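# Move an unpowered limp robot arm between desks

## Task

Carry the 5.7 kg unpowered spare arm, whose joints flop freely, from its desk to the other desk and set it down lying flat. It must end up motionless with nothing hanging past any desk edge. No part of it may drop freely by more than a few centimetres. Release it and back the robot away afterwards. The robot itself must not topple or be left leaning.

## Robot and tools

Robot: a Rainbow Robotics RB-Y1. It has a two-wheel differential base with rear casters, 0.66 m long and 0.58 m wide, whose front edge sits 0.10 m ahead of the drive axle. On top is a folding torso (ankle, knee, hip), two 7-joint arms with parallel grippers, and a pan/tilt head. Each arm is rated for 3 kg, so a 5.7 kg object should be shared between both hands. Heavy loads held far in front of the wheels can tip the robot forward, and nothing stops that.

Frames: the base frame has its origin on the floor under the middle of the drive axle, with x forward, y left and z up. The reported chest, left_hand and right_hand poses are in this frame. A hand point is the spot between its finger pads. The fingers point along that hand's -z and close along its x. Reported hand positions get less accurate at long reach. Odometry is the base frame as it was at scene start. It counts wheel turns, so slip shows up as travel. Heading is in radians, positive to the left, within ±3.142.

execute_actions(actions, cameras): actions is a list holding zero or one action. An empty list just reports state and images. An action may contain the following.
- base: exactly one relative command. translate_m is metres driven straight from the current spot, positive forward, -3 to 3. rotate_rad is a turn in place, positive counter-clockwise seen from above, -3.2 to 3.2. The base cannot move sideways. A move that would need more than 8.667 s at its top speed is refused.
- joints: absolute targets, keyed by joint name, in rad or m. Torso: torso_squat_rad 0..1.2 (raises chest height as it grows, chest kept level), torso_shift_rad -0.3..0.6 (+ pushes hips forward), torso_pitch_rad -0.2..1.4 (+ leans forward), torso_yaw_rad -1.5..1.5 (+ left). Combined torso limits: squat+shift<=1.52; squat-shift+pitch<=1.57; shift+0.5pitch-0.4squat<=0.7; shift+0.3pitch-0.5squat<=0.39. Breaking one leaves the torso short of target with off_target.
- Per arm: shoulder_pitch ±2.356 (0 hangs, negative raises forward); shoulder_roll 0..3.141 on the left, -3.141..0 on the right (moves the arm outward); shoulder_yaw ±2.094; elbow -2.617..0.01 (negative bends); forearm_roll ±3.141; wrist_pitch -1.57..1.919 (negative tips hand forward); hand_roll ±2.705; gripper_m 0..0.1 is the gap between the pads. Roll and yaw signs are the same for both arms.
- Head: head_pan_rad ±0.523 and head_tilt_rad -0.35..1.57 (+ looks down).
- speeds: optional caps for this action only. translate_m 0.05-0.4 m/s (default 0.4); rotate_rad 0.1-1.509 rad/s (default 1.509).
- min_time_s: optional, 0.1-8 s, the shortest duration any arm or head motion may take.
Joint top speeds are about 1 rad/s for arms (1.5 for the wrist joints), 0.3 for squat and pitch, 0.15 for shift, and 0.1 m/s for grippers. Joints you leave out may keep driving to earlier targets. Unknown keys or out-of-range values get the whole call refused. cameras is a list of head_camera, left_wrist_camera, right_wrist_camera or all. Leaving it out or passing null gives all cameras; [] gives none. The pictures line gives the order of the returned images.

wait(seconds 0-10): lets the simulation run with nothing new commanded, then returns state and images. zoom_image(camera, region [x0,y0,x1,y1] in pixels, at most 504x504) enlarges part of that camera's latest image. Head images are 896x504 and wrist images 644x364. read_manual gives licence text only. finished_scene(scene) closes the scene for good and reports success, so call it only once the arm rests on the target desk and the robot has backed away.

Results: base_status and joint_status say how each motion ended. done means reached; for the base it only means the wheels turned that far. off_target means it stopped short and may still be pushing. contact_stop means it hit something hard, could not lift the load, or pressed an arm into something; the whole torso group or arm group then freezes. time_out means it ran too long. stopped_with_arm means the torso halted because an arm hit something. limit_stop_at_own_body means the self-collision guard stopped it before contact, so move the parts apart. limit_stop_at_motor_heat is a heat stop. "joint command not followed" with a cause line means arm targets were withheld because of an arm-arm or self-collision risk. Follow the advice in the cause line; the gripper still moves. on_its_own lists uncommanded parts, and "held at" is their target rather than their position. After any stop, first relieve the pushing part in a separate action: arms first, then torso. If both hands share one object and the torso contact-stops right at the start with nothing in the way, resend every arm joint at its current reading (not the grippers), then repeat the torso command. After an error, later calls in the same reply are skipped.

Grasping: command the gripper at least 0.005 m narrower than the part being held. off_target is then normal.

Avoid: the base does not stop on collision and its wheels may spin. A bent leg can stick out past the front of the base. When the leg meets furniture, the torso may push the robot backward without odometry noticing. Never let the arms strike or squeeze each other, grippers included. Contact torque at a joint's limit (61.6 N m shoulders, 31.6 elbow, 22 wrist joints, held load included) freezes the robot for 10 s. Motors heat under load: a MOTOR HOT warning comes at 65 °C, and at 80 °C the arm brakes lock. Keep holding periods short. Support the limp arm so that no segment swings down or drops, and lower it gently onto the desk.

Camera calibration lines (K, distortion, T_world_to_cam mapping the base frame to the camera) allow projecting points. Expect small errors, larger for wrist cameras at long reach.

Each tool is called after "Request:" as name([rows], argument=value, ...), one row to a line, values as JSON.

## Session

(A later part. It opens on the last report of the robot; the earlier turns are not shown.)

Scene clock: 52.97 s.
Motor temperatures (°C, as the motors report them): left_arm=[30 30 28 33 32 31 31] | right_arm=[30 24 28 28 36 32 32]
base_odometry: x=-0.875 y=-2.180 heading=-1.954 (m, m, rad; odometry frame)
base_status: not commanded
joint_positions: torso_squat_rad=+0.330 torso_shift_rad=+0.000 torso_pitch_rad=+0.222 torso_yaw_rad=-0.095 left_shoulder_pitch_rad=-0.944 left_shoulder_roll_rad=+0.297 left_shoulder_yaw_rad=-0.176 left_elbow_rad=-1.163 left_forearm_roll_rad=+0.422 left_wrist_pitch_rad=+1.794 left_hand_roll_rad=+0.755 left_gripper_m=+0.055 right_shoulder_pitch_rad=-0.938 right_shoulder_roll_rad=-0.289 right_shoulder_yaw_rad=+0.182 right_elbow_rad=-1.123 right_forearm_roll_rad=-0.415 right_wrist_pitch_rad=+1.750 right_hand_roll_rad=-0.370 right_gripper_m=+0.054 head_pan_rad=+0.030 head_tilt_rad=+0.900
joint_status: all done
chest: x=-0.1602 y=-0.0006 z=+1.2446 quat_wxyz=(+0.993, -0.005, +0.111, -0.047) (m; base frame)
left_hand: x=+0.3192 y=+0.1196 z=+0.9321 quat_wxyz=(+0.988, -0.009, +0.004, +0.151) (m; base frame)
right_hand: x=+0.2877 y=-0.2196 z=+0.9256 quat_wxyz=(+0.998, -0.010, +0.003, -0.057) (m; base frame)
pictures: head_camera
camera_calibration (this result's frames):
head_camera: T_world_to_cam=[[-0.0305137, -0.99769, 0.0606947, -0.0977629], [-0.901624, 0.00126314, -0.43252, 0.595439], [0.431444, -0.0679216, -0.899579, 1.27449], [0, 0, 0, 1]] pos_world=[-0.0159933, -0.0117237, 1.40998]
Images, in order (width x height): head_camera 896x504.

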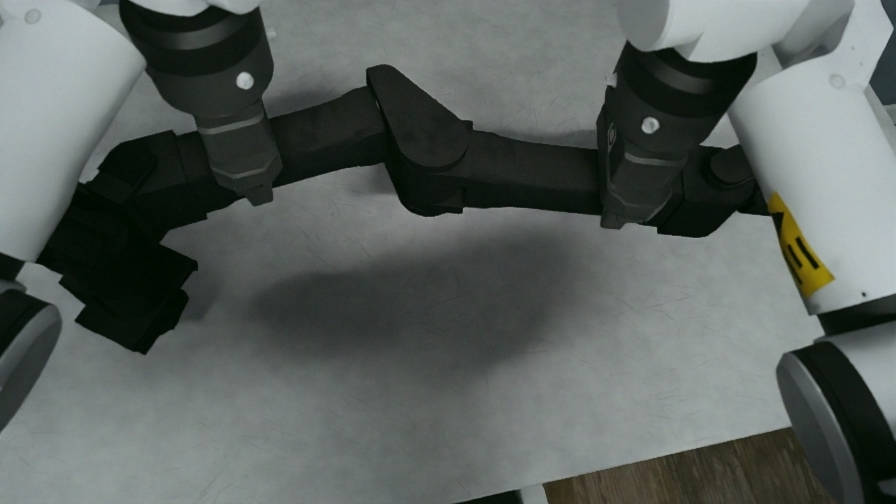

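Request:
execute_actions([
  {"base": {"translate_m": -2.9}, "joints": {"torso_squat_rad": 0.08}},
], cameras=["head_camera"])

Request:
execute_actions([
  {"base": {"rotate_rad": -2.66}, "speeds": {"rotate_rad": 0.9}, "joints": {"head_tilt_rad": 0.2, "head_pan_rad": 0.0}},
], cameras=["head_camera"])

Scene clock: 65.53 s.
Motor temperatures (°C, as the motors report them): left_arm=[31 30 28 34 32 31 31] | right_arm=[31 24 28 28 36 32 32]
base_odometry: x=+0.210 y=+0.510 heading=-1.955 (m, m, rad; odometry frame)
base_status: done
joint_positions: torso_squat_rad=+0.080 torso_shift_rad=+0.000 torso_pitch_rad=+0.222 torso_yaw_rad=-0.095 left_shoulder_pitch_rad=-0.944 left_shoulder_roll_rad=+0.297 left_shoulder_yaw_rad=-0.176 left_elbow_rad=-1.163 left_forearm_roll_rad=+0.422 left_wrist_pitch_rad=+1.794 left_hand_roll_rad=+0.755 left_gripper_m=+0.055 right_shoulder_pitch_rad=-0.938 right_shoulder_roll_rad=-0.289 right_shoulder_yaw_rad=+0.182 right_elbow_rad=-1.123 right_forearm_roll_rad=-0.415 right_wrist_pitch_rad=+1.750 right_hand_roll_rad=-0.370 right_gripper_m=+0.054 head_pan_rad=+0.030 head_tilt_rad=+0.900
joint_status: all done
chest: x=-0.1602 y=-0.0006 z=+1.2801 quat_wxyz=(+0.993, -0.005, +0.111, -0.047) (m; base frame)
left_hand: x=+0.3191 y=+0.1196 z=+0.9674 quat_wxyz=(+0.988, -0.009, +0.004, +0.151) (m; base frame)
right_hand: x=+0.2877 y=-0.2196 z=+0.9611 quat_wxyz=(+0.998, -0.010, +0.003, -0.057) (m; base frame)
pictures: head_camera
camera_calibration (this result's frames):
head_camera: T_world_to_cam=[[-0.0305052, -0.99769, 0.0606962, -0.0999331], [-0.901616, 0.00125364, -0.432535, 0.610805], [0.431459, -0.0679192, -0.899572, 1.30643], [0, 0, 0, 1]] pos_world=[-0.0160086, -0.0117362, 1.44549]
Images, in order (width x height): head_camera 896x504.

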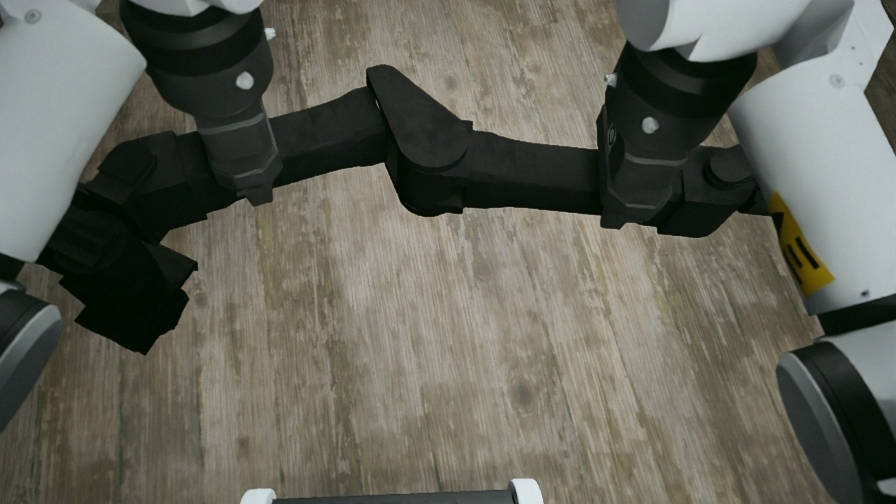

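Scene clock: 70.63 s.
Motor temperatures (°C, as the motors report them): left_arm=[31 30 28 34 32 31 31] | right_arm=[31 24 28 28 36 32 32]
base_odometry: x=+0.210 y=+0.510 heading=+1.669 (m, m, rad; odometry frame)
base_status: done
joint_positions: torso_squat_rad=+0.080 torso_shift_rad=+0.000 torso_pitch_rad=+0.222 torso_yaw_rad=-0.095 left_shoulder_pitch_rad=-0.944 left_shoulder_roll_rad=+0.297 left_shoulder_yaw_rad=-0.176 left_elbow_rad=-1.163 left_forearm_roll_rad=+0.422 left_wrist_pitch_rad=+1.794 left_hand_roll_rad=+0.755 left_gripper_m=+0.055 right_shoulder_pitch_rad=-0.938 right_shoulder_roll_rad=-0.289 right_shoulder_yaw_rad=+0.182 right_elbow_rad=-1.123 right_forearm_roll_rad=-0.415 right_wrist_pitch_rad=+1.750 right_hand_roll_rad=-0.370 right_gripper_m=+0.054 head_pan_rad=+0.000 head_tilt_rad=+0.200
joint_status: all done
chest: x=-0.1602 y=-0.0007 z=+1.2801 quat_wxyz=(+0.993, -0.005, +0.111, -0.047) (m; base frame)
left_hand: x=+0.3191 y=+0.1196 z=+0.9674 quat_wxyz=(+0.988, -0.009, +0.004, +0.151) (m; base frame)
right_hand: x=+0.2877 y=-0.2196 z=+0.9611 quat_wxyz=(+0.998, -0.010, +0.003, -0.057) (m; base frame)
pictures: head_camera
camera_calibration (this result's frames):
head_camera: T_world_to_cam=[[-0.0978699, -0.992198, 0.0772309, -0.130642], [-0.413396, -0.0300599, -0.910055, 1.35923], [0.905276, -0.120994, -0.407229, 0.627204], [0, 0, 0, 1]] pos_world=[-0.0186808, -0.0128769, 1.50247]
Images, in order (width x height): head_camera 896x504.

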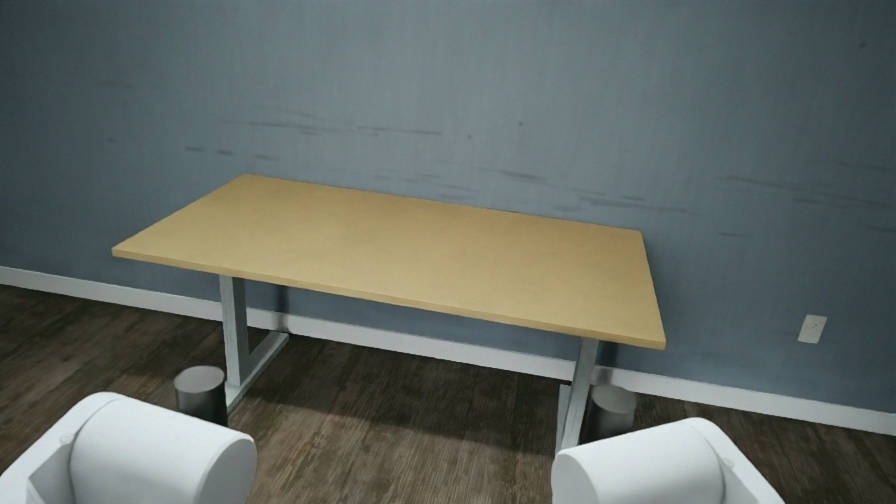

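Request:
zoom_image(camera="head_camera", region=[90, 160, 290, 290])

Request:
zoom_image(camera="head_camera", region=[520, 210, 720, 370])

Region (90, 160, 290, 290) of head_camera's 896x504 image, scaled by 2.520, with more detail than that image has; it fills the top 328 rows of this view, and the rest is white.

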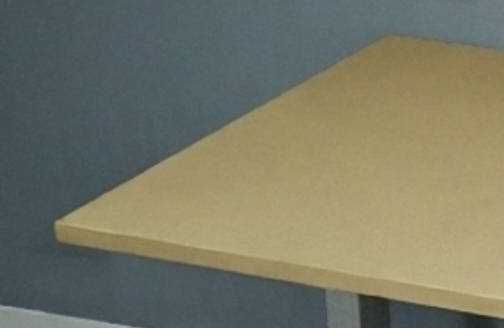

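Region (520, 210, 720, 370) of head_camera's 896x504 image, scaled by 2.520, with more detail than that image has; it fills the top 403 rows of this view, and the rest is white.

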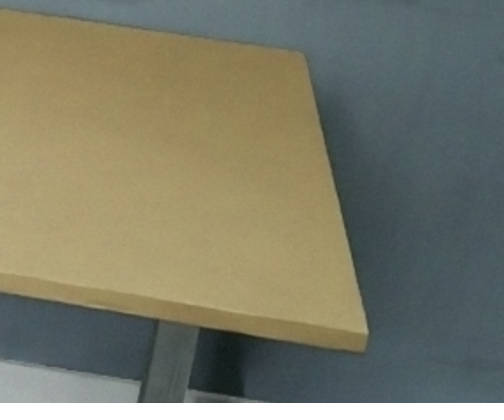

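Request:
execute_actions([
  {"base": {"translate_m": 1.34}, "joints": {"head_tilt_rad": 0.95, "head_pan_rad": 0.03}},
], cameras=["head_camera"])

Scene clock: 96.00 s.
Motor temperatures (°C, as the motors report them): left_arm=[33 30 28 35 32 31 31] | right_arm=[32 24 28 29 36 32 32]
base_odometry: x=+0.079 y=+1.843 heading=+1.669 (m, m, rad; odometry frame)
base_status: done
joint_positions: torso_squat_rad=+0.080 torso_shift_rad=+0.000 torso_pitch_rad=+0.222 torso_yaw_rad=-0.095 left_shoulder_pitch_rad=-0.944 left_shoulder_roll_rad=+0.297 left_shoulder_yaw_rad=-0.176 left_elbow_rad=-1.163 left_forearm_roll_rad=+0.422 left_wrist_pitch_rad=+1.794 left_hand_roll_rad=+0.755 left_gripper_m=+0.055 right_shoulder_pitch_rad=-0.938 right_shoulder_roll_rad=-0.289 right_shoulder_yaw_rad=+0.182 right_elbow_rad=-1.123 right_forearm_roll_rad=-0.415 right_wrist_pitch_rad=+1.750 right_hand_roll_rad=-0.370 right_gripper_m=+0.054 head_pan_rad=+0.030 head_tilt_rad=+0.950
joint_status: all done
chest: x=-0.1601 y=-0.0007 z=+1.2801 quat_wxyz=(+0.993, -0.005, +0.111, -0.047) (m; base frame)
left_hand: x=+0.3191 y=+0.1195 z=+0.9674 quat_wxyz=(+0.988, -0.009, +0.005, +0.151) (m; base frame)
right_hand: x=+0.2878 y=-0.2196 z=+0.9611 quat_wxyz=(+0.998, -0.010, +0.003, -0.057) (m; base frame)
pictures: head_camera
camera_calibration (this result's frames):
head_camera: T_world_to_cam=[[-0.0282588, -0.997858, 0.0590045, -0.0972521], [-0.922119, 0.00323654, -0.386893, 0.541869], [0.385873, -0.0653423, -0.920235, 1.33242], [0, 0, 0, 1]] pos_world=[-0.0172269, -0.0117338, 1.44153]
Images, in order (width x height): head_camera 896x504.

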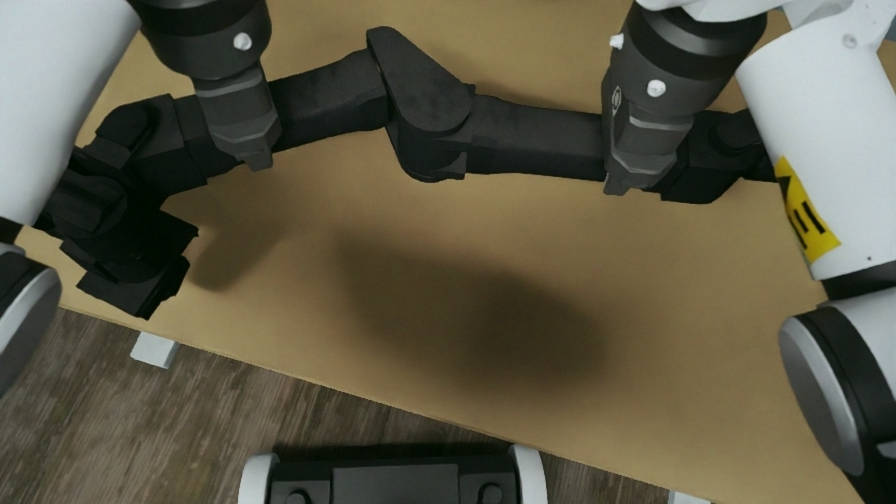

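Request:
zoom_image(camera="head_camera", region=[300, 340, 560, 504])

Request:
zoom_image(camera="head_camera", region=[0, 80, 300, 380])

Region (300, 340, 560, 504) of head_camera's 896x504 image, scaled by 1.938, with more detail than that image has; it fills the top 318 rows of this view, and the rest is white.

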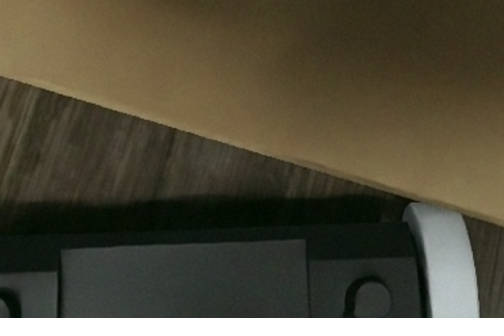

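Region (0, 80, 300, 380) of head_camera's 896x504 image, scaled by 1.680, with more detail than that image has.

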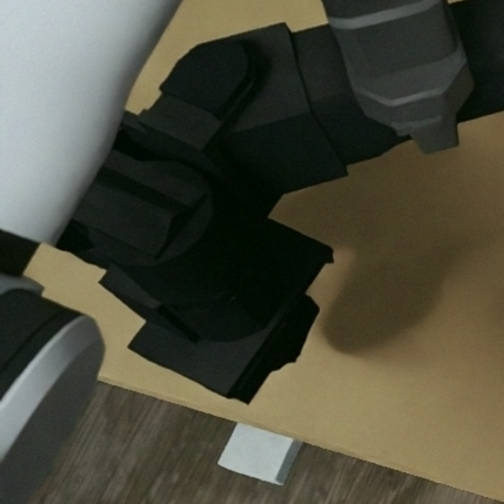

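Request:
execute_actions([
  {"base": {"translate_m": 0.055}, "joints": {"torso_squat_rad": 0.32}},
], cameras=["head_camera"])

Scene clock: 102.43 s.
Motor temperatures (°C, as the motors report them): left_arm=[33 30 28 35 32 31 31] | right_arm=[32 24 28 29 36 32 32]
base_odometry: x=+0.074 y=+1.898 heading=+1.668 (m, m, rad; odometry frame)
base_status: done
joint_positions: torso_squat_rad=+0.320 torso_shift_rad=+0.000 torso_pitch_rad=+0.222 torso_yaw_rad=-0.095 left_shoulder_pitch_rad=-0.944 left_shoulder_roll_rad=+0.297 left_shoulder_yaw_rad=-0.176 left_elbow_rad=-1.163 left_forearm_roll_rad=+0.422 left_wrist_pitch_rad=+1.794 left_hand_roll_rad=+0.755 left_gripper_m=+0.055 right_shoulder_pitch_rad=-0.938 right_shoulder_roll_rad=-0.289 right_shoulder_yaw_rad=+0.182 right_elbow_rad=-1.123 right_forearm_roll_rad=-0.415 right_wrist_pitch_rad=+1.750 right_hand_roll_rad=-0.370 right_gripper_m=+0.054 head_pan_rad=+0.030 head_tilt_rad=+0.950
joint_status: all done
chest: x=-0.1602 y=-0.0006 z=+1.2469 quat_wxyz=(+0.993, -0.005, +0.111, -0.047) (m; base frame)
left_hand: x=+0.3191 y=+0.1195 z=+0.9342 quat_wxyz=(+0.988, -0.009, +0.004, +0.151) (m; base frame)
right_hand: x=+0.2878 y=-0.2195 z=+0.9279 quat_wxyz=(+0.998, -0.010, +0.003, -0.057) (m; base frame)
pictures: head_camera
camera_calibration (this result's frames):
head_camera: T_world_to_cam=[[-0.0282676, -0.997858, 0.0589995, -0.0952725], [-0.922055, 0.00323576, -0.387046, 0.529123], [0.386026, -0.0653416, -0.920171, 1.3018], [0, 0, 0, 1]] pos_world=[-0.017341, -0.0117187, 1.4083]
Images, in order (width x height): head_camera 896x504.

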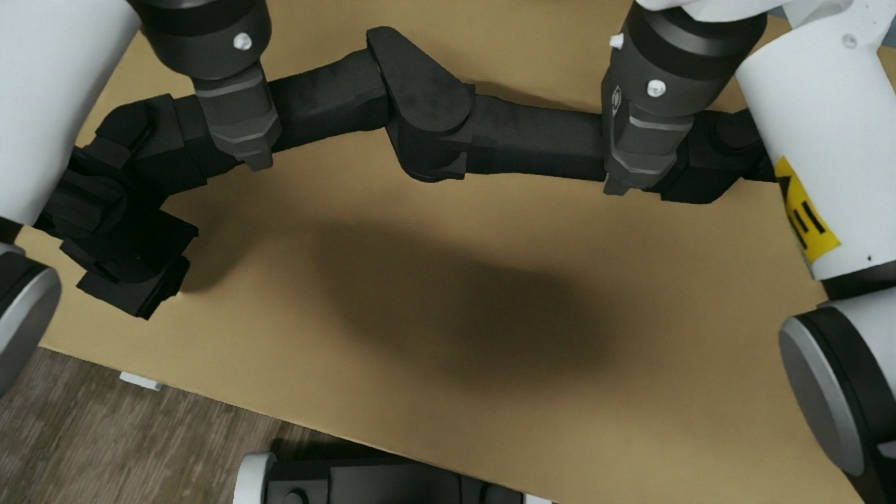

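Request:
zoom_image(camera="head_camera", region=[100, 200, 280, 340])

Region (100, 200, 280, 340) of head_camera's 896x504 image, scaled by 2.800, with more detail than that image has.

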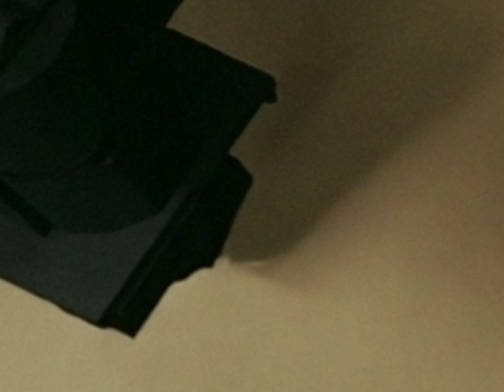

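Request:
execute_actions([
  {"joints": {"torso_squat_rad": 0.375}},
], cameras=["head_camera"])

Request:
zoom_image(camera="head_camera", region=[100, 200, 280, 340])

Scene clock: 104.23 s.
Motor temperatures (°C, as the motors report them): left_arm=[33 30 28 35 32 31 31] | right_arm=[32 24 28 29 36 32 32]
base_odometry: x=+0.074 y=+1.898 heading=+1.668 (m, m, rad; odometry frame)
base_status: not commanded
joint_positions: torso_squat_rad=+0.375 torso_shift_rad=+0.000 torso_pitch_rad=+0.222 torso_yaw_rad=-0.095 left_shoulder_pitch_rad=-0.944 left_shoulder_roll_rad=+0.297 left_shoulder_yaw_rad=-0.176 left_elbow_rad=-1.163 left_forearm_roll_rad=+0.422 left_wrist_pitch_rad=+1.794 left_hand_roll_rad=+0.755 left_gripper_m=+0.055 right_shoulder_pitch_rad=-0.938 right_shoulder_roll_rad=-0.289 right_shoulder_yaw_rad=+0.182 right_elbow_rad=-1.123 right_forearm_roll_rad=-0.415 right_wrist_pitch_rad=+1.750 right_hand_roll_rad=-0.370 right_gripper_m=+0.054 head_pan_rad=+0.030 head_tilt_rad=+0.950
joint_status: all done
chest: x=-0.1602 y=-0.0006 z=+1.2338 quat_wxyz=(+0.993, -0.005, +0.111, -0.047) (m; base frame)
left_hand: x=+0.3191 y=+0.1196 z=+0.9211 quat_wxyz=(+0.988, -0.009, +0.004, +0.151) (m; base frame)
right_hand: x=+0.2877 y=-0.2195 z=+0.9148 quat_wxyz=(+0.998, -0.010, +0.003, -0.057) (m; base frame)
pictures: head_camera
camera_calibration (this result's frames):
head_camera: T_world_to_cam=[[-0.0282697, -0.997858, 0.0589982, -0.0944931], [-0.922041, 0.00323583, -0.387079, 0.524075], [0.386059, -0.0653414, -0.920157, 1.28974], [0, 0, 0, 1]] pos_world=[-0.0173695, -0.011713, 1.3952]
Images, in order (width x height): head_camera 896x504.

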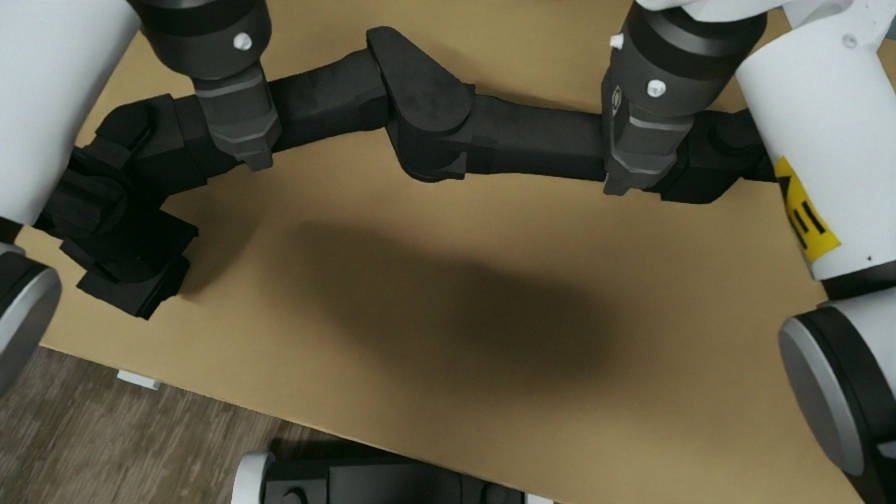

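Region (100, 200, 280, 340) of head_camera's 896x504 image, scaled by 2.800, with more detail than that image has.

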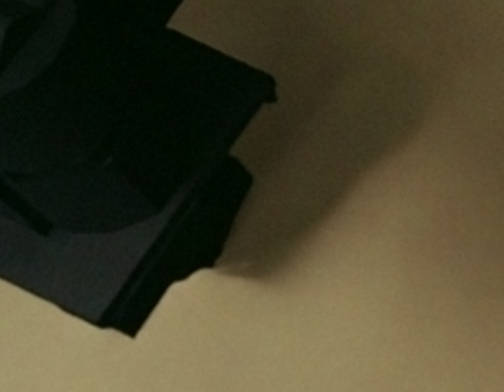

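Request:
execute_actions([
  {"joints": {"torso_squat_rad": 0.402}},
], cameras=["head_camera"])

Request:
zoom_image(camera="head_camera", region=[100, 200, 280, 340])

Scene clock: 105.53 s.
Motor temperatures (°C, as the motors report them): left_arm=[33 30 28 35 32 31 31] | right_arm=[32 24 28 29 36 32 32]
base_odometry: x=+0.074 y=+1.898 heading=+1.668 (m, m, rad; odometry frame)
base_status: not commanded
joint_positions: torso_squat_rad=+0.402 torso_shift_rad=-0.001 torso_pitch_rad=+0.221 torso_yaw_rad=-0.095 left_shoulder_pitch_rad=-0.946 left_shoulder_roll_rad=+0.297 left_shoulder_yaw_rad=-0.176 left_elbow_rad=-1.164 left_forearm_roll_rad=+0.423 left_wrist_pitch_rad=+1.794 left_hand_roll_rad=+0.755 left_gripper_m=+0.055 right_shoulder_pitch_rad=-0.938 right_shoulder_roll_rad=-0.289 right_shoulder_yaw_rad=+0.182 right_elbow_rad=-1.123 right_forearm_roll_rad=-0.415 right_wrist_pitch_rad=+1.750 right_hand_roll_rad=-0.370 right_gripper_m=+0.054 head_pan_rad=+0.030 head_tilt_rad=+0.950
joint_status: all done
chest: x=-0.1606 y=-0.0008 z=+1.2266 quat_wxyz=(+0.993, -0.005, +0.110, -0.047) (m; base frame)
left_hand: x=+0.3199 y=+0.1190 z=+0.9157 quat_wxyz=(+0.989, -0.009, +0.003, +0.151) (m; base frame)
right_hand: x=+0.2872 y=-0.2199 z=+0.9076 quat_wxyz=(+0.998, -0.010, +0.003, -0.057) (m; base frame)
pictures: head_camera
camera_calibration (this result's frames):
head_camera: T_world_to_cam=[[-0.0283532, -0.997871, 0.0587353, -0.0939032], [-0.921763, 0.00336812, -0.387739, 0.52183], [0.386716, -0.0651336, -0.919896, 1.2831], [0, 0, 0, 1]] pos_world=[-0.0178554, -0.0118876, 1.38817]
Images, in order (width x height): head_camera 896x504.

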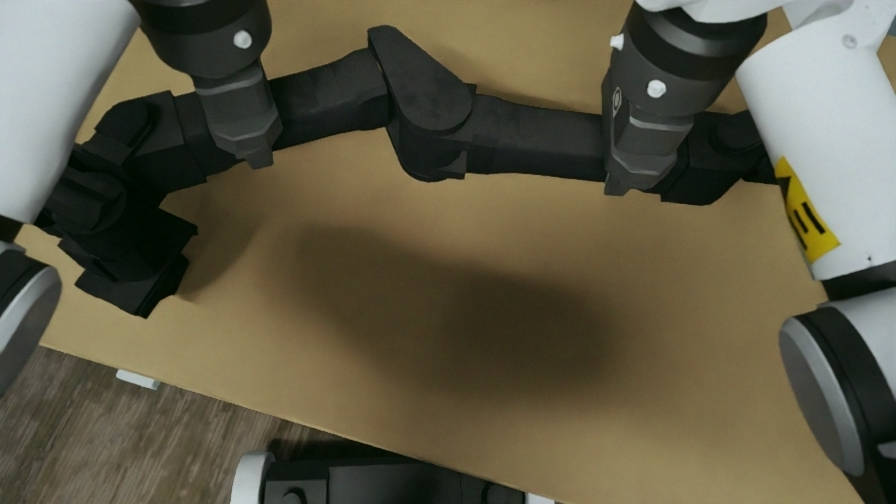

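Region (100, 200, 280, 340) of head_camera's 896x504 image, scaled by 2.800, with more detail than that image has.

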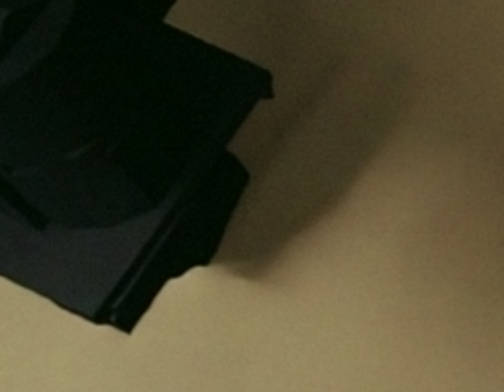

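Request:
execute_actions([
  {"base": {"rotate_rad": -0.14}},
], cameras=["head_camera"])

Scene clock: 107.43 s.
Motor temperatures (°C, as the motors report them): left_arm=[33 30 28 35 32 31 31] | right_arm=[32 24 28 29 36 32 32]
base_odometry: x=+0.074 y=+1.898 heading=+1.529 (m, m, rad; odometry frame)
base_status: done
joint_positions: torso_squat_rad=+0.402 torso_shift_rad=-0.001 torso_pitch_rad=+0.221 torso_yaw_rad=-0.095 left_shoulder_pitch_rad=-0.944 left_shoulder_roll_rad=+0.297 left_shoulder_yaw_rad=-0.176 left_elbow_rad=-1.163 left_forearm_roll_rad=+0.423 left_wrist_pitch_rad=+1.794 left_hand_roll_rad=+0.755 left_gripper_m=+0.055 right_shoulder_pitch_rad=-0.938 right_shoulder_roll_rad=-0.289 right_shoulder_yaw_rad=+0.182 right_elbow_rad=-1.123 right_forearm_roll_rad=-0.415 right_wrist_pitch_rad=+1.750 right_hand_roll_rad=-0.370 right_gripper_m=+0.054 head_pan_rad=+0.030 head_tilt_rad=+0.950
joint_status: not commanded
chest: x=-0.1604 y=-0.0007 z=+1.2266 quat_wxyz=(+0.993, -0.005, +0.110, -0.047) (m; base frame)
left_hand: x=+0.3193 y=+0.1194 z=+0.9145 quat_wxyz=(+0.988, -0.009, +0.004, +0.151) (m; base frame)
right_hand: x=+0.2875 y=-0.2197 z=+0.9076 quat_wxyz=(+0.998, -0.010, +0.003, -0.057) (m; base frame)
pictures: head_camera
camera_calibration (this result's frames):
head_camera: T_world_to_cam=[[-0.0282847, -0.997861, 0.0589272, -0.0940133], [-0.921943, 0.00326066, -0.387312, 0.521474], [0.386291, -0.0652825, -0.920064, 1.28314], [0, 0, 0, 1]] pos_world=[-0.0175543, -0.0117462, 1.38808]
Images, in order (width x height): head_camera 896x504.

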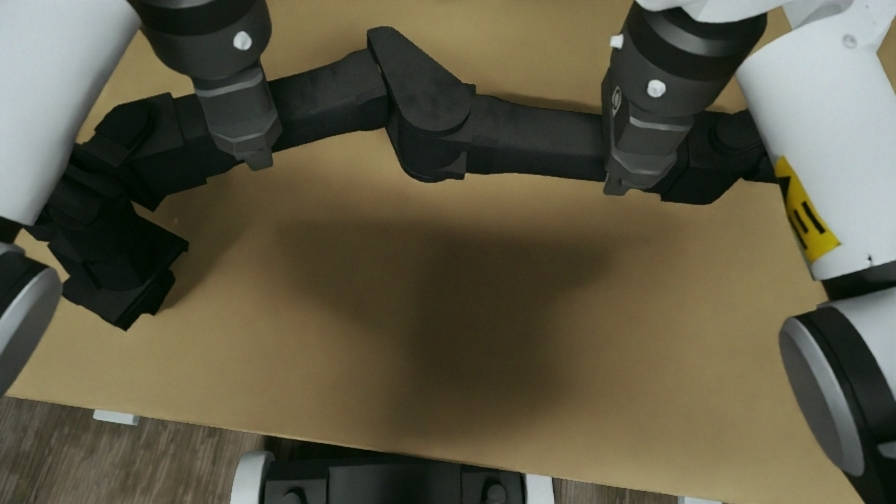

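Request:
execute_actions([
  {"base": {"rotate_rad": -0.11}, "joints": {"torso_squat_rad": 0.44}},
], cameras=["head_camera"])

Scene clock: 111.73 s.
Motor temperatures (°C, as the motors report them): left_arm=[33 30 28 35 32 31 31] | right_arm=[32 24 28 29 36 32 32]
base_odometry: x=+0.074 y=+1.898 heading=+1.420 (m, m, rad; odometry frame)
base_status: done
joint_positions: torso_squat_rad=+0.440 torso_shift_rad=-0.001 torso_pitch_rad=+0.221 torso_yaw_rad=-0.095 left_shoulder_pitch_rad=-0.945 left_shoulder_roll_rad=+0.297 left_shoulder_yaw_rad=-0.176 left_elbow_rad=-1.163 left_forearm_roll_rad=+0.422 left_wrist_pitch_rad=+1.794 left_hand_roll_rad=+0.755 left_gripper_m=+0.055 right_shoulder_pitch_rad=-0.938 right_shoulder_roll_rad=-0.289 right_shoulder_yaw_rad=+0.182 right_elbow_rad=-1.123 right_forearm_roll_rad=-0.415 right_wrist_pitch_rad=+1.750 right_hand_roll_rad=-0.370 right_gripper_m=+0.054 head_pan_rad=+0.030 head_tilt_rad=+0.950
joint_status: all done
chest: x=-0.1604 y=-0.0006 z=+1.2157 quat_wxyz=(+0.993, -0.005, +0.110, -0.047) (m; base frame)
left_hand: x=+0.3194 y=+0.1193 z=+0.9037 quat_wxyz=(+0.989, -0.009, +0.004, +0.151) (m; base frame)
right_hand: x=+0.2873 y=-0.2197 z=+0.8966 quat_wxyz=(+0.998, -0.010, +0.003, -0.057) (m; base frame)
pictures: head_camera
camera_calibration (this result's frames):
head_camera: T_world_to_cam=[[-0.0282986, -0.997859, 0.0589593, -0.0933821], [-0.921943, 0.00326112, -0.387311, 0.517273], [0.38629, -0.0653175, -0.920062, 1.27314], [0, 0, 0, 1]] pos_world=[-0.0175463, -0.011711, 1.37722]
Images, in order (width x height): head_camera 896x504.

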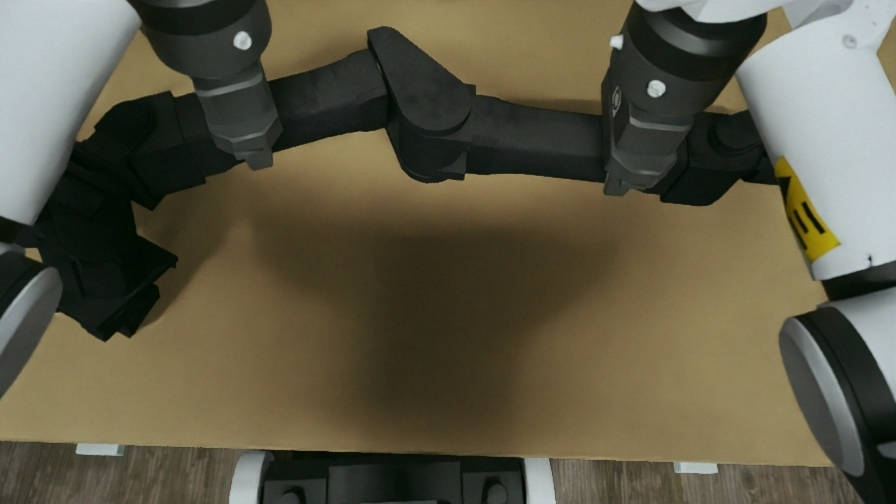

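Request:
execute_actions([
  {"base": {"rotate_rad": -0.12}, "joints": {"torso_squat_rad": 0.505}},
], cameras=["head_camera"])

Scene clock: 113.50 s.
Motor temperatures (°C, as the motors report them): left_arm=[33 30 28 35 32 31 31] | right_arm=[32 24 28 29 36 32 32]
base_odometry: x=+0.074 y=+1.898 heading=+1.300 (m, m, rad; odometry frame)
base_status: done
joint_positions: torso_squat_rad=+0.505 torso_shift_rad=+0.000 torso_pitch_rad=+0.222 torso_yaw_rad=-0.095 left_shoulder_pitch_rad=-0.945 left_shoulder_roll_rad=+0.297 left_shoulder_yaw_rad=-0.176 left_elbow_rad=-1.163 left_forearm_roll_rad=+0.422 left_wrist_pitch_rad=+1.794 left_hand_roll_rad=+0.755 left_gripper_m=+0.055 right_shoulder_pitch_rad=-0.938 right_shoulder_roll_rad=-0.289 right_shoulder_yaw_rad=+0.182 right_elbow_rad=-1.123 right_forearm_roll_rad=-0.415 right_wrist_pitch_rad=+1.750 right_hand_roll_rad=-0.370 right_gripper_m=+0.054 head_pan_rad=+0.030 head_tilt_rad=+0.950
joint_status: all done
chest: x=-0.1603 y=-0.0007 z=+1.1950 quat_wxyz=(+0.993, -0.005, +0.110, -0.047) (m; base frame)
left_hand: x=+0.3194 y=+0.1194 z=+0.8829 quat_wxyz=(+0.989, -0.009, +0.004, +0.151) (m; base frame)
right_hand: x=+0.2874 y=-0.2196 z=+0.8758 quat_wxyz=(+0.998, -0.010, +0.003, -0.057) (m; base frame)
pictures: head_camera
camera_calibration (this result's frames):
head_camera: T_world_to_cam=[[-0.0282896, -0.997861, 0.0589345, -0.0921483], [-0.921979, 0.0032684, -0.387226, 0.5092], [0.386205, -0.0652909, -0.920099, 1.2541], [0, 0, 0, 1]] pos_world=[-0.0174744, -0.0117342, 1.3565]
Images, in order (width x height): head_camera 896x504.

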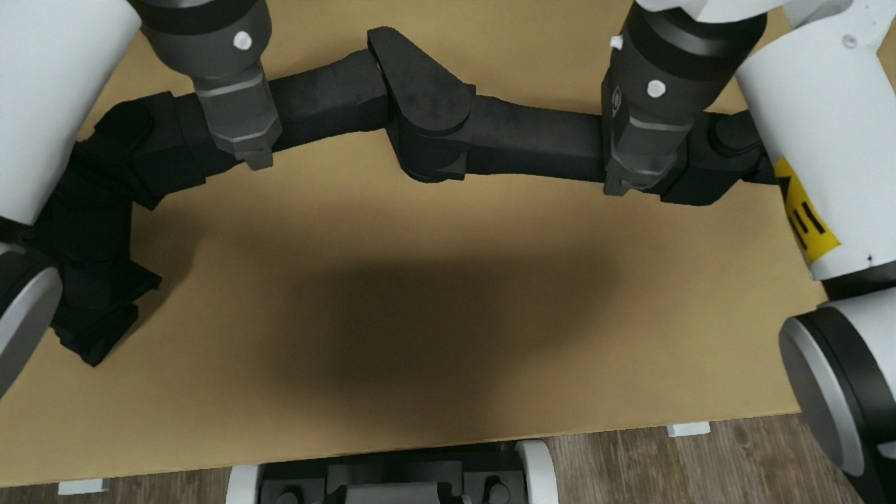

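Request:
execute_actions([
  {"base": {"translate_m": 0.025}, "joints": {"torso_squat_rad": 0.63}},
], cameras=["head_camera"])

Scene clock: 115.47 s.
Motor temperatures (°C, as the motors report them): left_arm=[33 30 28 35 32 31 31] | right_arm=[32 24 28 29 36 32 32]
base_odometry: x=+0.080 y=+1.922 heading=+1.300 (m, m, rad; odometry frame)
base_status: done
joint_positions: torso_squat_rad=+0.630 torso_shift_rad=+0.000 torso_pitch_rad=+0.222 torso_yaw_rad=-0.095 left_shoulder_pitch_rad=-0.945 left_shoulder_roll_rad=+0.297 left_shoulder_yaw_rad=-0.176 left_elbow_rad=-1.163 left_forearm_roll_rad=+0.422 left_wrist_pitch_rad=+1.794 left_hand_roll_rad=+0.755 left_gripper_m=+0.055 right_shoulder_pitch_rad=-0.938 right_shoulder_roll_rad=-0.289 right_shoulder_yaw_rad=+0.182 right_elbow_rad=-1.123 right_forearm_roll_rad=-0.415 right_wrist_pitch_rad=+1.750 right_hand_roll_rad=-0.370 right_gripper_m=+0.054 head_pan_rad=+0.030 head_tilt_rad=+0.950
joint_status: all done
chest: x=-0.1603 y=-0.0006 z=+1.1480 quat_wxyz=(+0.993, -0.005, +0.110, -0.047) (m; base frame)
left_hand: x=+0.3195 y=+0.1194 z=+0.8360 quat_wxyz=(+0.989, -0.009, +0.004, +0.151) (m; base frame)
right_hand: x=+0.2875 y=-0.2196 z=+0.8289 quat_wxyz=(+0.998, -0.010, +0.003, -0.057) (m; base frame)
pictures: head_camera
camera_calibration (this result's frames):
head_camera: T_world_to_cam=[[-0.0282886, -0.997861, 0.0589347, -0.089356], [-0.921983, 0.00326815, -0.387216, 0.491015], [0.386195, -0.0652906, -0.920104, 1.21085], [0, 0, 0, 1]] pos_world=[-0.0174455, -0.0117124, 1.3095]
Images, in order (width x height): head_camera 896x504.

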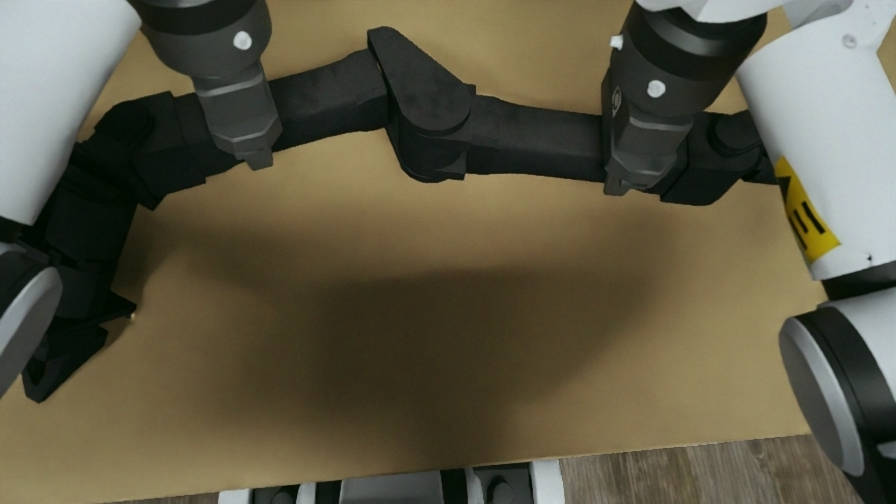

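Request:
execute_actions([
  {"base": {"rotate_rad": -0.04}, "joints": {"torso_squat_rad": 0.748, "head_pan_rad": -0.12}},
], cameras=["head_camera"])

Scene clock: 117.20 s.
Motor temperatures (°C, as the motors report them): left_arm=[33 30 28 34 32 31 31] | right_arm=[32 24 28 29 36 32 32]
base_odometry: x=+0.080 y=+1.922 heading=+1.261 (m, m, rad; odometry frame)
base_status: done
joint_positions: torso_squat_rad=+0.748 torso_shift_rad=-0.001 torso_pitch_rad=+0.221 torso_yaw_rad=-0.095 left_shoulder_pitch_rad=-0.945 left_shoulder_roll_rad=+0.297 left_shoulder_yaw_rad=-0.176 left_elbow_rad=-1.164 left_forearm_roll_rad=+0.422 left_wrist_pitch_rad=+1.794 left_hand_roll_rad=+0.755 left_gripper_m=+0.055 right_shoulder_pitch_rad=-0.938 right_shoulder_roll_rad=-0.289 right_shoulder_yaw_rad=+0.182 right_elbow_rad=-1.123 right_forearm_roll_rad=-0.415 right_wrist_pitch_rad=+1.750 right_hand_roll_rad=-0.370 right_gripper_m=+0.054 head_pan_rad=-0.120 head_tilt_rad=+0.950
joint_status: all done
chest: x=-0.1603 y=-0.0006 z=+1.0956 quat_wxyz=(+0.993, -0.005, +0.110, -0.047) (m; base frame)
left_hand: x=+0.3197 y=+0.1192 z=+0.7838 quat_wxyz=(+0.989, -0.009, +0.003, +0.151) (m; base frame)
right_hand: x=+0.2874 y=-0.2197 z=+0.7763 quat_wxyz=(+0.998, -0.010, +0.003, -0.057) (m; base frame)
pictures: head_camera
camera_calibration (this result's frames):
head_camera: T_world_to_cam=[[-0.173255, -0.980614, 0.0915389, -0.141913], [-0.912615, 0.124903, -0.389274, 0.474535], [0.370294, -0.150983, -0.916562, 1.15628], [0, 0, 0, 1]] pos_world=[-0.0196826, -0.0238539, 1.25752]
Images, in order (width x height): head_camera 896x504.

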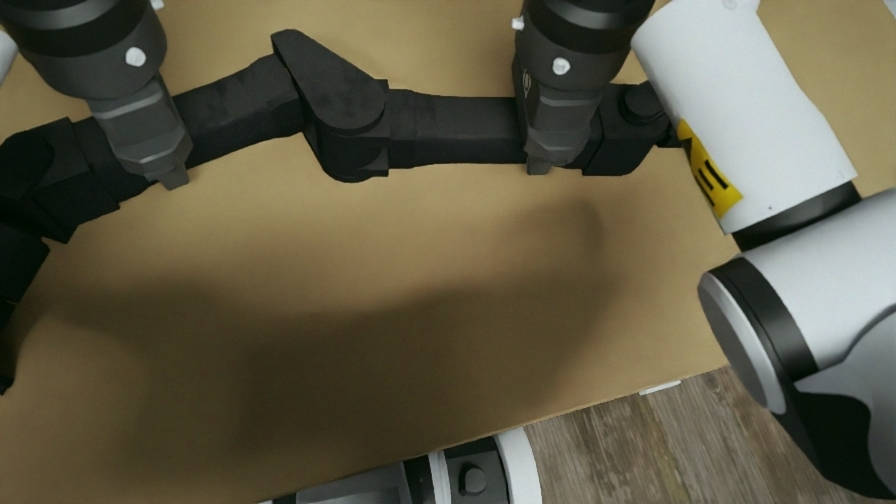

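Request:
execute_actions([
  {"joints": {"torso_squat_rad": 0.765, "head_pan_rad": 0.0}},
], cameras=["head_camera"])

Scene clock: 118.03 s.
Motor temperatures (°C, as the motors report them): left_arm=[33 30 28 34 32 31 31] | right_arm=[32 24 28 29 36 32 32]
base_odometry: x=+0.080 y=+1.922 heading=+1.261 (m, m, rad; odometry frame)
base_status: not commanded
joint_positions: torso_squat_rad=+0.765 torso_shift_rad=-0.001 torso_pitch_rad=+0.220 torso_yaw_rad=-0.095 left_shoulder_pitch_rad=-0.946 left_shoulder_roll_rad=+0.298 left_shoulder_yaw_rad=-0.176 left_elbow_rad=-1.164 left_forearm_roll_rad=+0.422 left_wrist_pitch_rad=+1.794 left_hand_roll_rad=+0.755 left_gripper_m=+0.055 right_shoulder_pitch_rad=-0.939 right_shoulder_roll_rad=-0.289 right_shoulder_yaw_rad=+0.182 right_elbow_rad=-1.124 right_forearm_roll_rad=-0.415 right_wrist_pitch_rad=+1.751 right_hand_roll_rad=-0.370 right_gripper_m=+0.054 head_pan_rad=+0.000 head_tilt_rad=+0.950
joint_status: all done
chest: x=-0.1610 y=-0.0006 z=+1.0874 quat_wxyz=(+0.993, -0.005, +0.110, -0.047) (m; base frame)
left_hand: x=+0.3200 y=+0.1192 z=+0.7770 quat_wxyz=(+0.989, -0.010, +0.002, +0.151) (m; base frame)
right_hand: x=+0.2879 y=-0.2195 z=+0.7698 quat_wxyz=(+0.998, -0.010, +0.001, -0.057) (m; base frame)
pictures: head_camera
camera_calibration (this result's frames):
head_camera: T_world_to_cam=[[-0.0575972, -0.996193, 0.0654335, -0.0968993], [-0.920979, 0.0277224, -0.388624, 0.468657], [0.38533, -0.0826465, -0.91907, 1.1541], [0, 0, 0, 1]] pos_world=[-0.0186661, -0.0141406, 1.24917]
Images, in order (width x height): head_camera 896x504.

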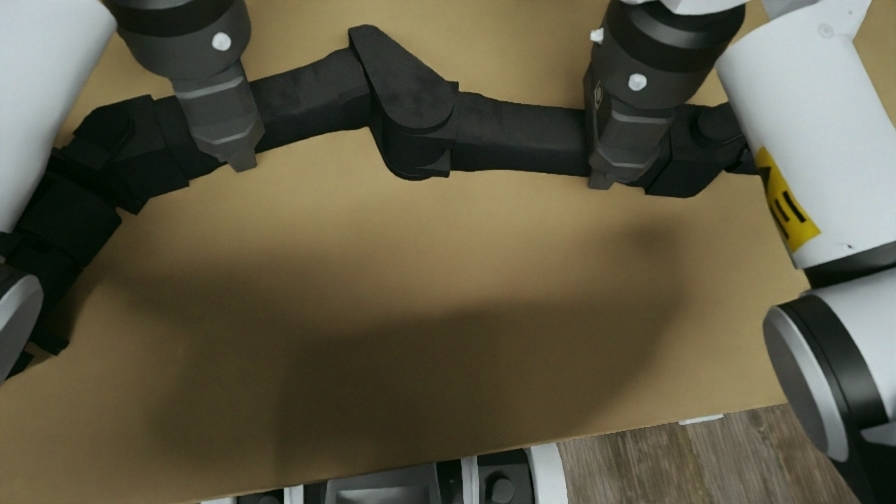

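Request:
execute_actions([
  {"joints": {"left_gripper_m": 0.085, "right_gripper_m": 0.085}},
], cameras=[])

Request:
execute_actions([
  {"joints": {"torso_squat_rad": 0.56, "left_gripper_m": 0.1, "right_gripper_m": 0.1}},
])

Scene clock: 119.43 s.
Motor temperatures (°C, as the motors report them): left_arm=[33 30 28 34 32 31 31] | right_arm=[32 24 28 29 36 32 32]
base_odometry: x=+0.080 y=+1.922 heading=+1.261 (m, m, rad; odometry frame)
base_status: not commanded
joint_positions: torso_squat_rad=+0.765 torso_shift_rad=-0.001 torso_pitch_rad=+0.220 torso_yaw_rad=-0.095 left_shoulder_pitch_rad=-0.946 left_shoulder_roll_rad=+0.298 left_shoulder_yaw_rad=-0.176 left_elbow_rad=-1.164 left_forearm_roll_rad=+0.422 left_wrist_pitch_rad=+1.794 left_hand_roll_rad=+0.755 left_gripper_m=+0.085 right_shoulder_pitch_rad=-0.940 right_shoulder_roll_rad=-0.289 right_shoulder_yaw_rad=+0.182 right_elbow_rad=-1.124 right_forearm_roll_rad=-0.415 right_wrist_pitch_rad=+1.750 right_hand_roll_rad=-0.370 right_gripper_m=+0.085 head_pan_rad=+0.000 head_tilt_rad=+0.950
joint_status: all done
chest: x=-0.1610 y=-0.0006 z=+1.0874 quat_wxyz=(+0.993, -0.005, +0.110, -0.047) (m; base frame)
left_hand: x=+0.3199 y=+0.1192 z=+0.7771 quat_wxyz=(+0.989, -0.010, +0.002, +0.151) (m; base frame)
right_hand: x=+0.2883 y=-0.2194 z=+0.7702 quat_wxyz=(+0.998, -0.010, +0.001, -0.057) (m; base frame)
pictures: none
No camera images: the call's "cameras" was empty. Leave "cameras" out to get every camera's image.

Scene clock: 120.93 s.
Motor temperatures (°C, as the motors report them): left_arm=[32 30 28 34 32 31 31] | right_arm=[32 24 28 29 36 32 32]
base_odometry: x=+0.080 y=+1.922 heading=+1.261 (m, m, rad; odometry frame)
base_status: not commanded
joint_positions: torso_squat_rad=+0.560 torso_shift_rad=-0.001 torso_pitch_rad=+0.220 torso_yaw_rad=-0.095 left_shoulder_pitch_rad=-0.946 left_shoulder_roll_rad=+0.298 left_shoulder_yaw_rad=-0.176 left_elbow_rad=-1.164 left_forearm_roll_rad=+0.422 left_wrist_pitch_rad=+1.794 left_hand_roll_rad=+0.755 left_gripper_m=+0.100 right_shoulder_pitch_rad=-0.940 right_shoulder_roll_rad=-0.289 right_shoulder_yaw_rad=+0.182 right_elbow_rad=-1.124 right_forearm_roll_rad=-0.415 right_wrist_pitch_rad=+1.750 right_hand_roll_rad=-0.370 right_gripper_m=+0.099 head_pan_rad=+0.000 head_tilt_rad=+0.950
joint_status: all done
chest: x=-0.1611 y=-0.0006 z=+1.1755 quat_wxyz=(+0.993, -0.005, +0.110, -0.047) (m; base frame)
left_hand: x=+0.3199 y=+0.1191 z=+0.8653 quat_wxyz=(+0.989, -0.010, +0.002, +0.150) (m; base frame)
right_hand: x=+0.2883 y=-0.2195 z=+0.8585 quat_wxyz=(+0.998, -0.010, +0.000, -0.056) (m; base frame)
pictures: head_camera, left_wrist_camera, right_wrist_camera
camera_calibration (this result's frames):
head_camera: T_world_to_cam=[[-0.0575961, -0.996192, 0.0654607, -0.102733], [-0.920943, 0.0277029, -0.388711, 0.502893], [0.385417, -0.0826738, -0.919031, 1.23509], [0, 0, 0, 1]] pos_world=[-0.0188067, -0.014164, 1.33729]
left_wrist_camera: T_world_to_cam=[[0.944148, 0.328019, -0.0314421, -0.314133], [0.269229, -0.71286, 0.647569, -0.527397], [0.190001, -0.619866, -0.761358, 0.758515], [0, 0, 0, 1]] pos_world=[0.294461, 0.197258, 0.90915]
right_wrist_camera: T_world_to_cam=[[-0.996217, 0.0868121, 0.00399666, 0.301093], [0.0702725, 0.777652, 0.624755, -0.356793], [0.0511283, 0.622672, -0.780811, 0.879161], [0, 0, 0, 1]] pos_world=[0.280077, -0.296107, 0.908163]
Images, in order (width x height): head_camera 896x504, left_wrist_camera 644x364, right_wrist_camera 644x364.

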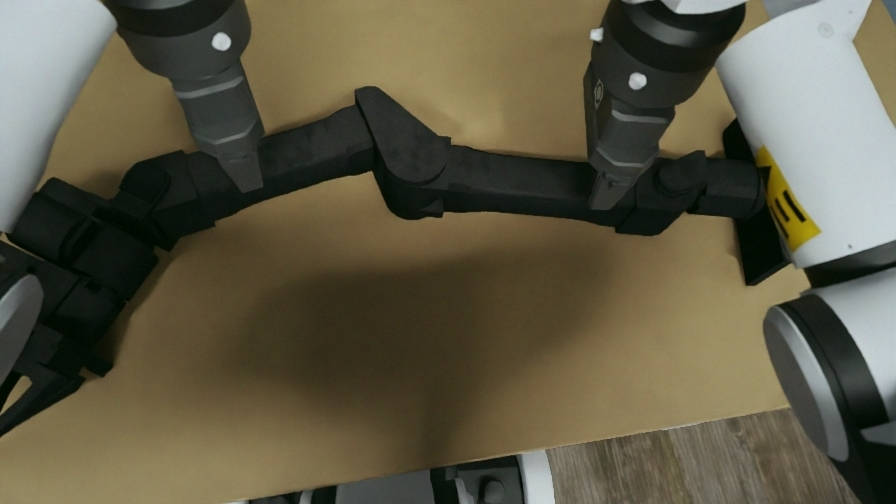

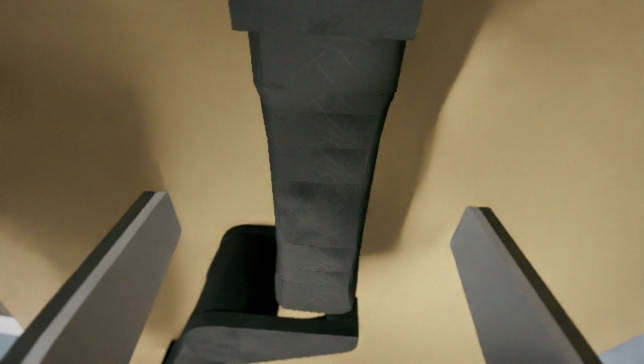

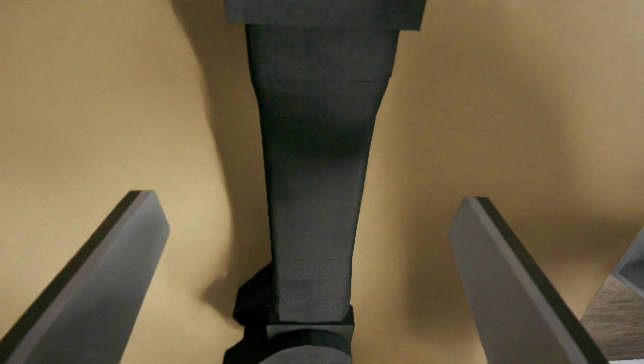

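Request:
execute_actions([
  {"base": {"translate_m": -0.75}, "joints": {"torso_squat_rad": 0.3, "torso_pitch_rad": 0.0, "torso_yaw_rad": 0.0, "left_shoulder_roll_rad": 0.75, "right_shoulder_roll_rad": -0.75, "left_shoulder_pitch_rad": -0.72, "right_shoulder_pitch_rad": -0.72, "head_tilt_rad": 0.6}, "min_time_s": 2.4},
], cameras=["head_camera"])

Scene clock: 124.90 s.
Motor temperatures (°C, as the motors report them): left_arm=[32 30 28 34 32 31 31] | right_arm=[32 24 28 29 36 32 32]
base_odometry: x=-0.148 y=+1.208 heading=+1.260 (m, m, rad; odometry frame)
base_status: done
joint_positions: torso_squat_rad=+0.300 torso_shift_rad=-0.001 torso_pitch_rad=+0.000 torso_yaw_rad=+0.000 left_shoulder_pitch_rad=-0.720 left_shoulder_roll_rad=+0.750 left_shoulder_yaw_rad=-0.176 left_elbow_rad=-1.164 left_forearm_roll_rad=+0.422 left_wrist_pitch_rad=+1.794 left_hand_roll_rad=+0.755 left_gripper_m=+0.100 right_shoulder_pitch_rad=-0.720 right_shoulder_roll_rad=-0.750 right_shoulder_yaw_rad=+0.182 right_elbow_rad=-1.124 right_forearm_roll_rad=-0.415 right_wrist_pitch_rad=+1.750 right_hand_roll_rad=-0.370 right_gripper_m=+0.099 head_pan_rad=+0.000 head_tilt_rad=+0.600
joint_status: all done
chest: x=-0.2287 y=-0.0007 z=+1.2587 quat_wxyz=(+1.000, +0.001, +0.000, +0.000) (m; base frame)
left_hand: x=+0.2299 y=+0.4553 z=+1.0430 quat_wxyz=(+0.914, +0.157, -0.093, +0.362) (m; base frame)
right_hand: x=+0.2322 y=-0.4638 z=+1.0340 quat_wxyz=(+0.965, -0.173, -0.065, -0.187) (m; base frame)
pictures: head_camera
camera_calibration (this result's frames):
head_camera: T_world_to_cam=[[0.0047488, -0.998393, 0.0564669, -0.0871105], [-0.564574, -0.0492839, -0.82391, 1.14541], [0.825369, -0.0279671, -0.563901, 0.936081], [0, 0, 0, 1]] pos_world=[-0.12553, -0.00434078, 1.47649]
Images, in order (width x height): head_camera 896x504.

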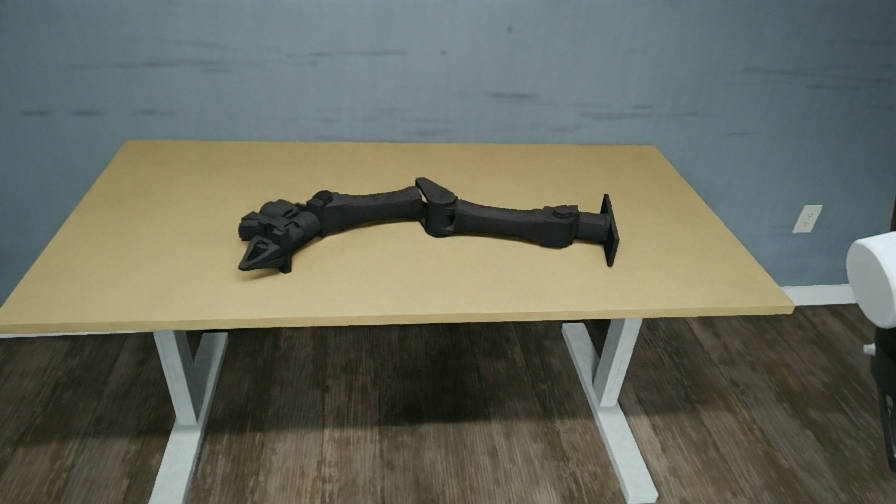

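The spare arm is lying flat on the second desk, inside every edge. Both grippers are open and the robot is upright and backed clear, so I'm ending scene 2.

Request:
finished_scene(scene=2)

The scene is finished: the task was done.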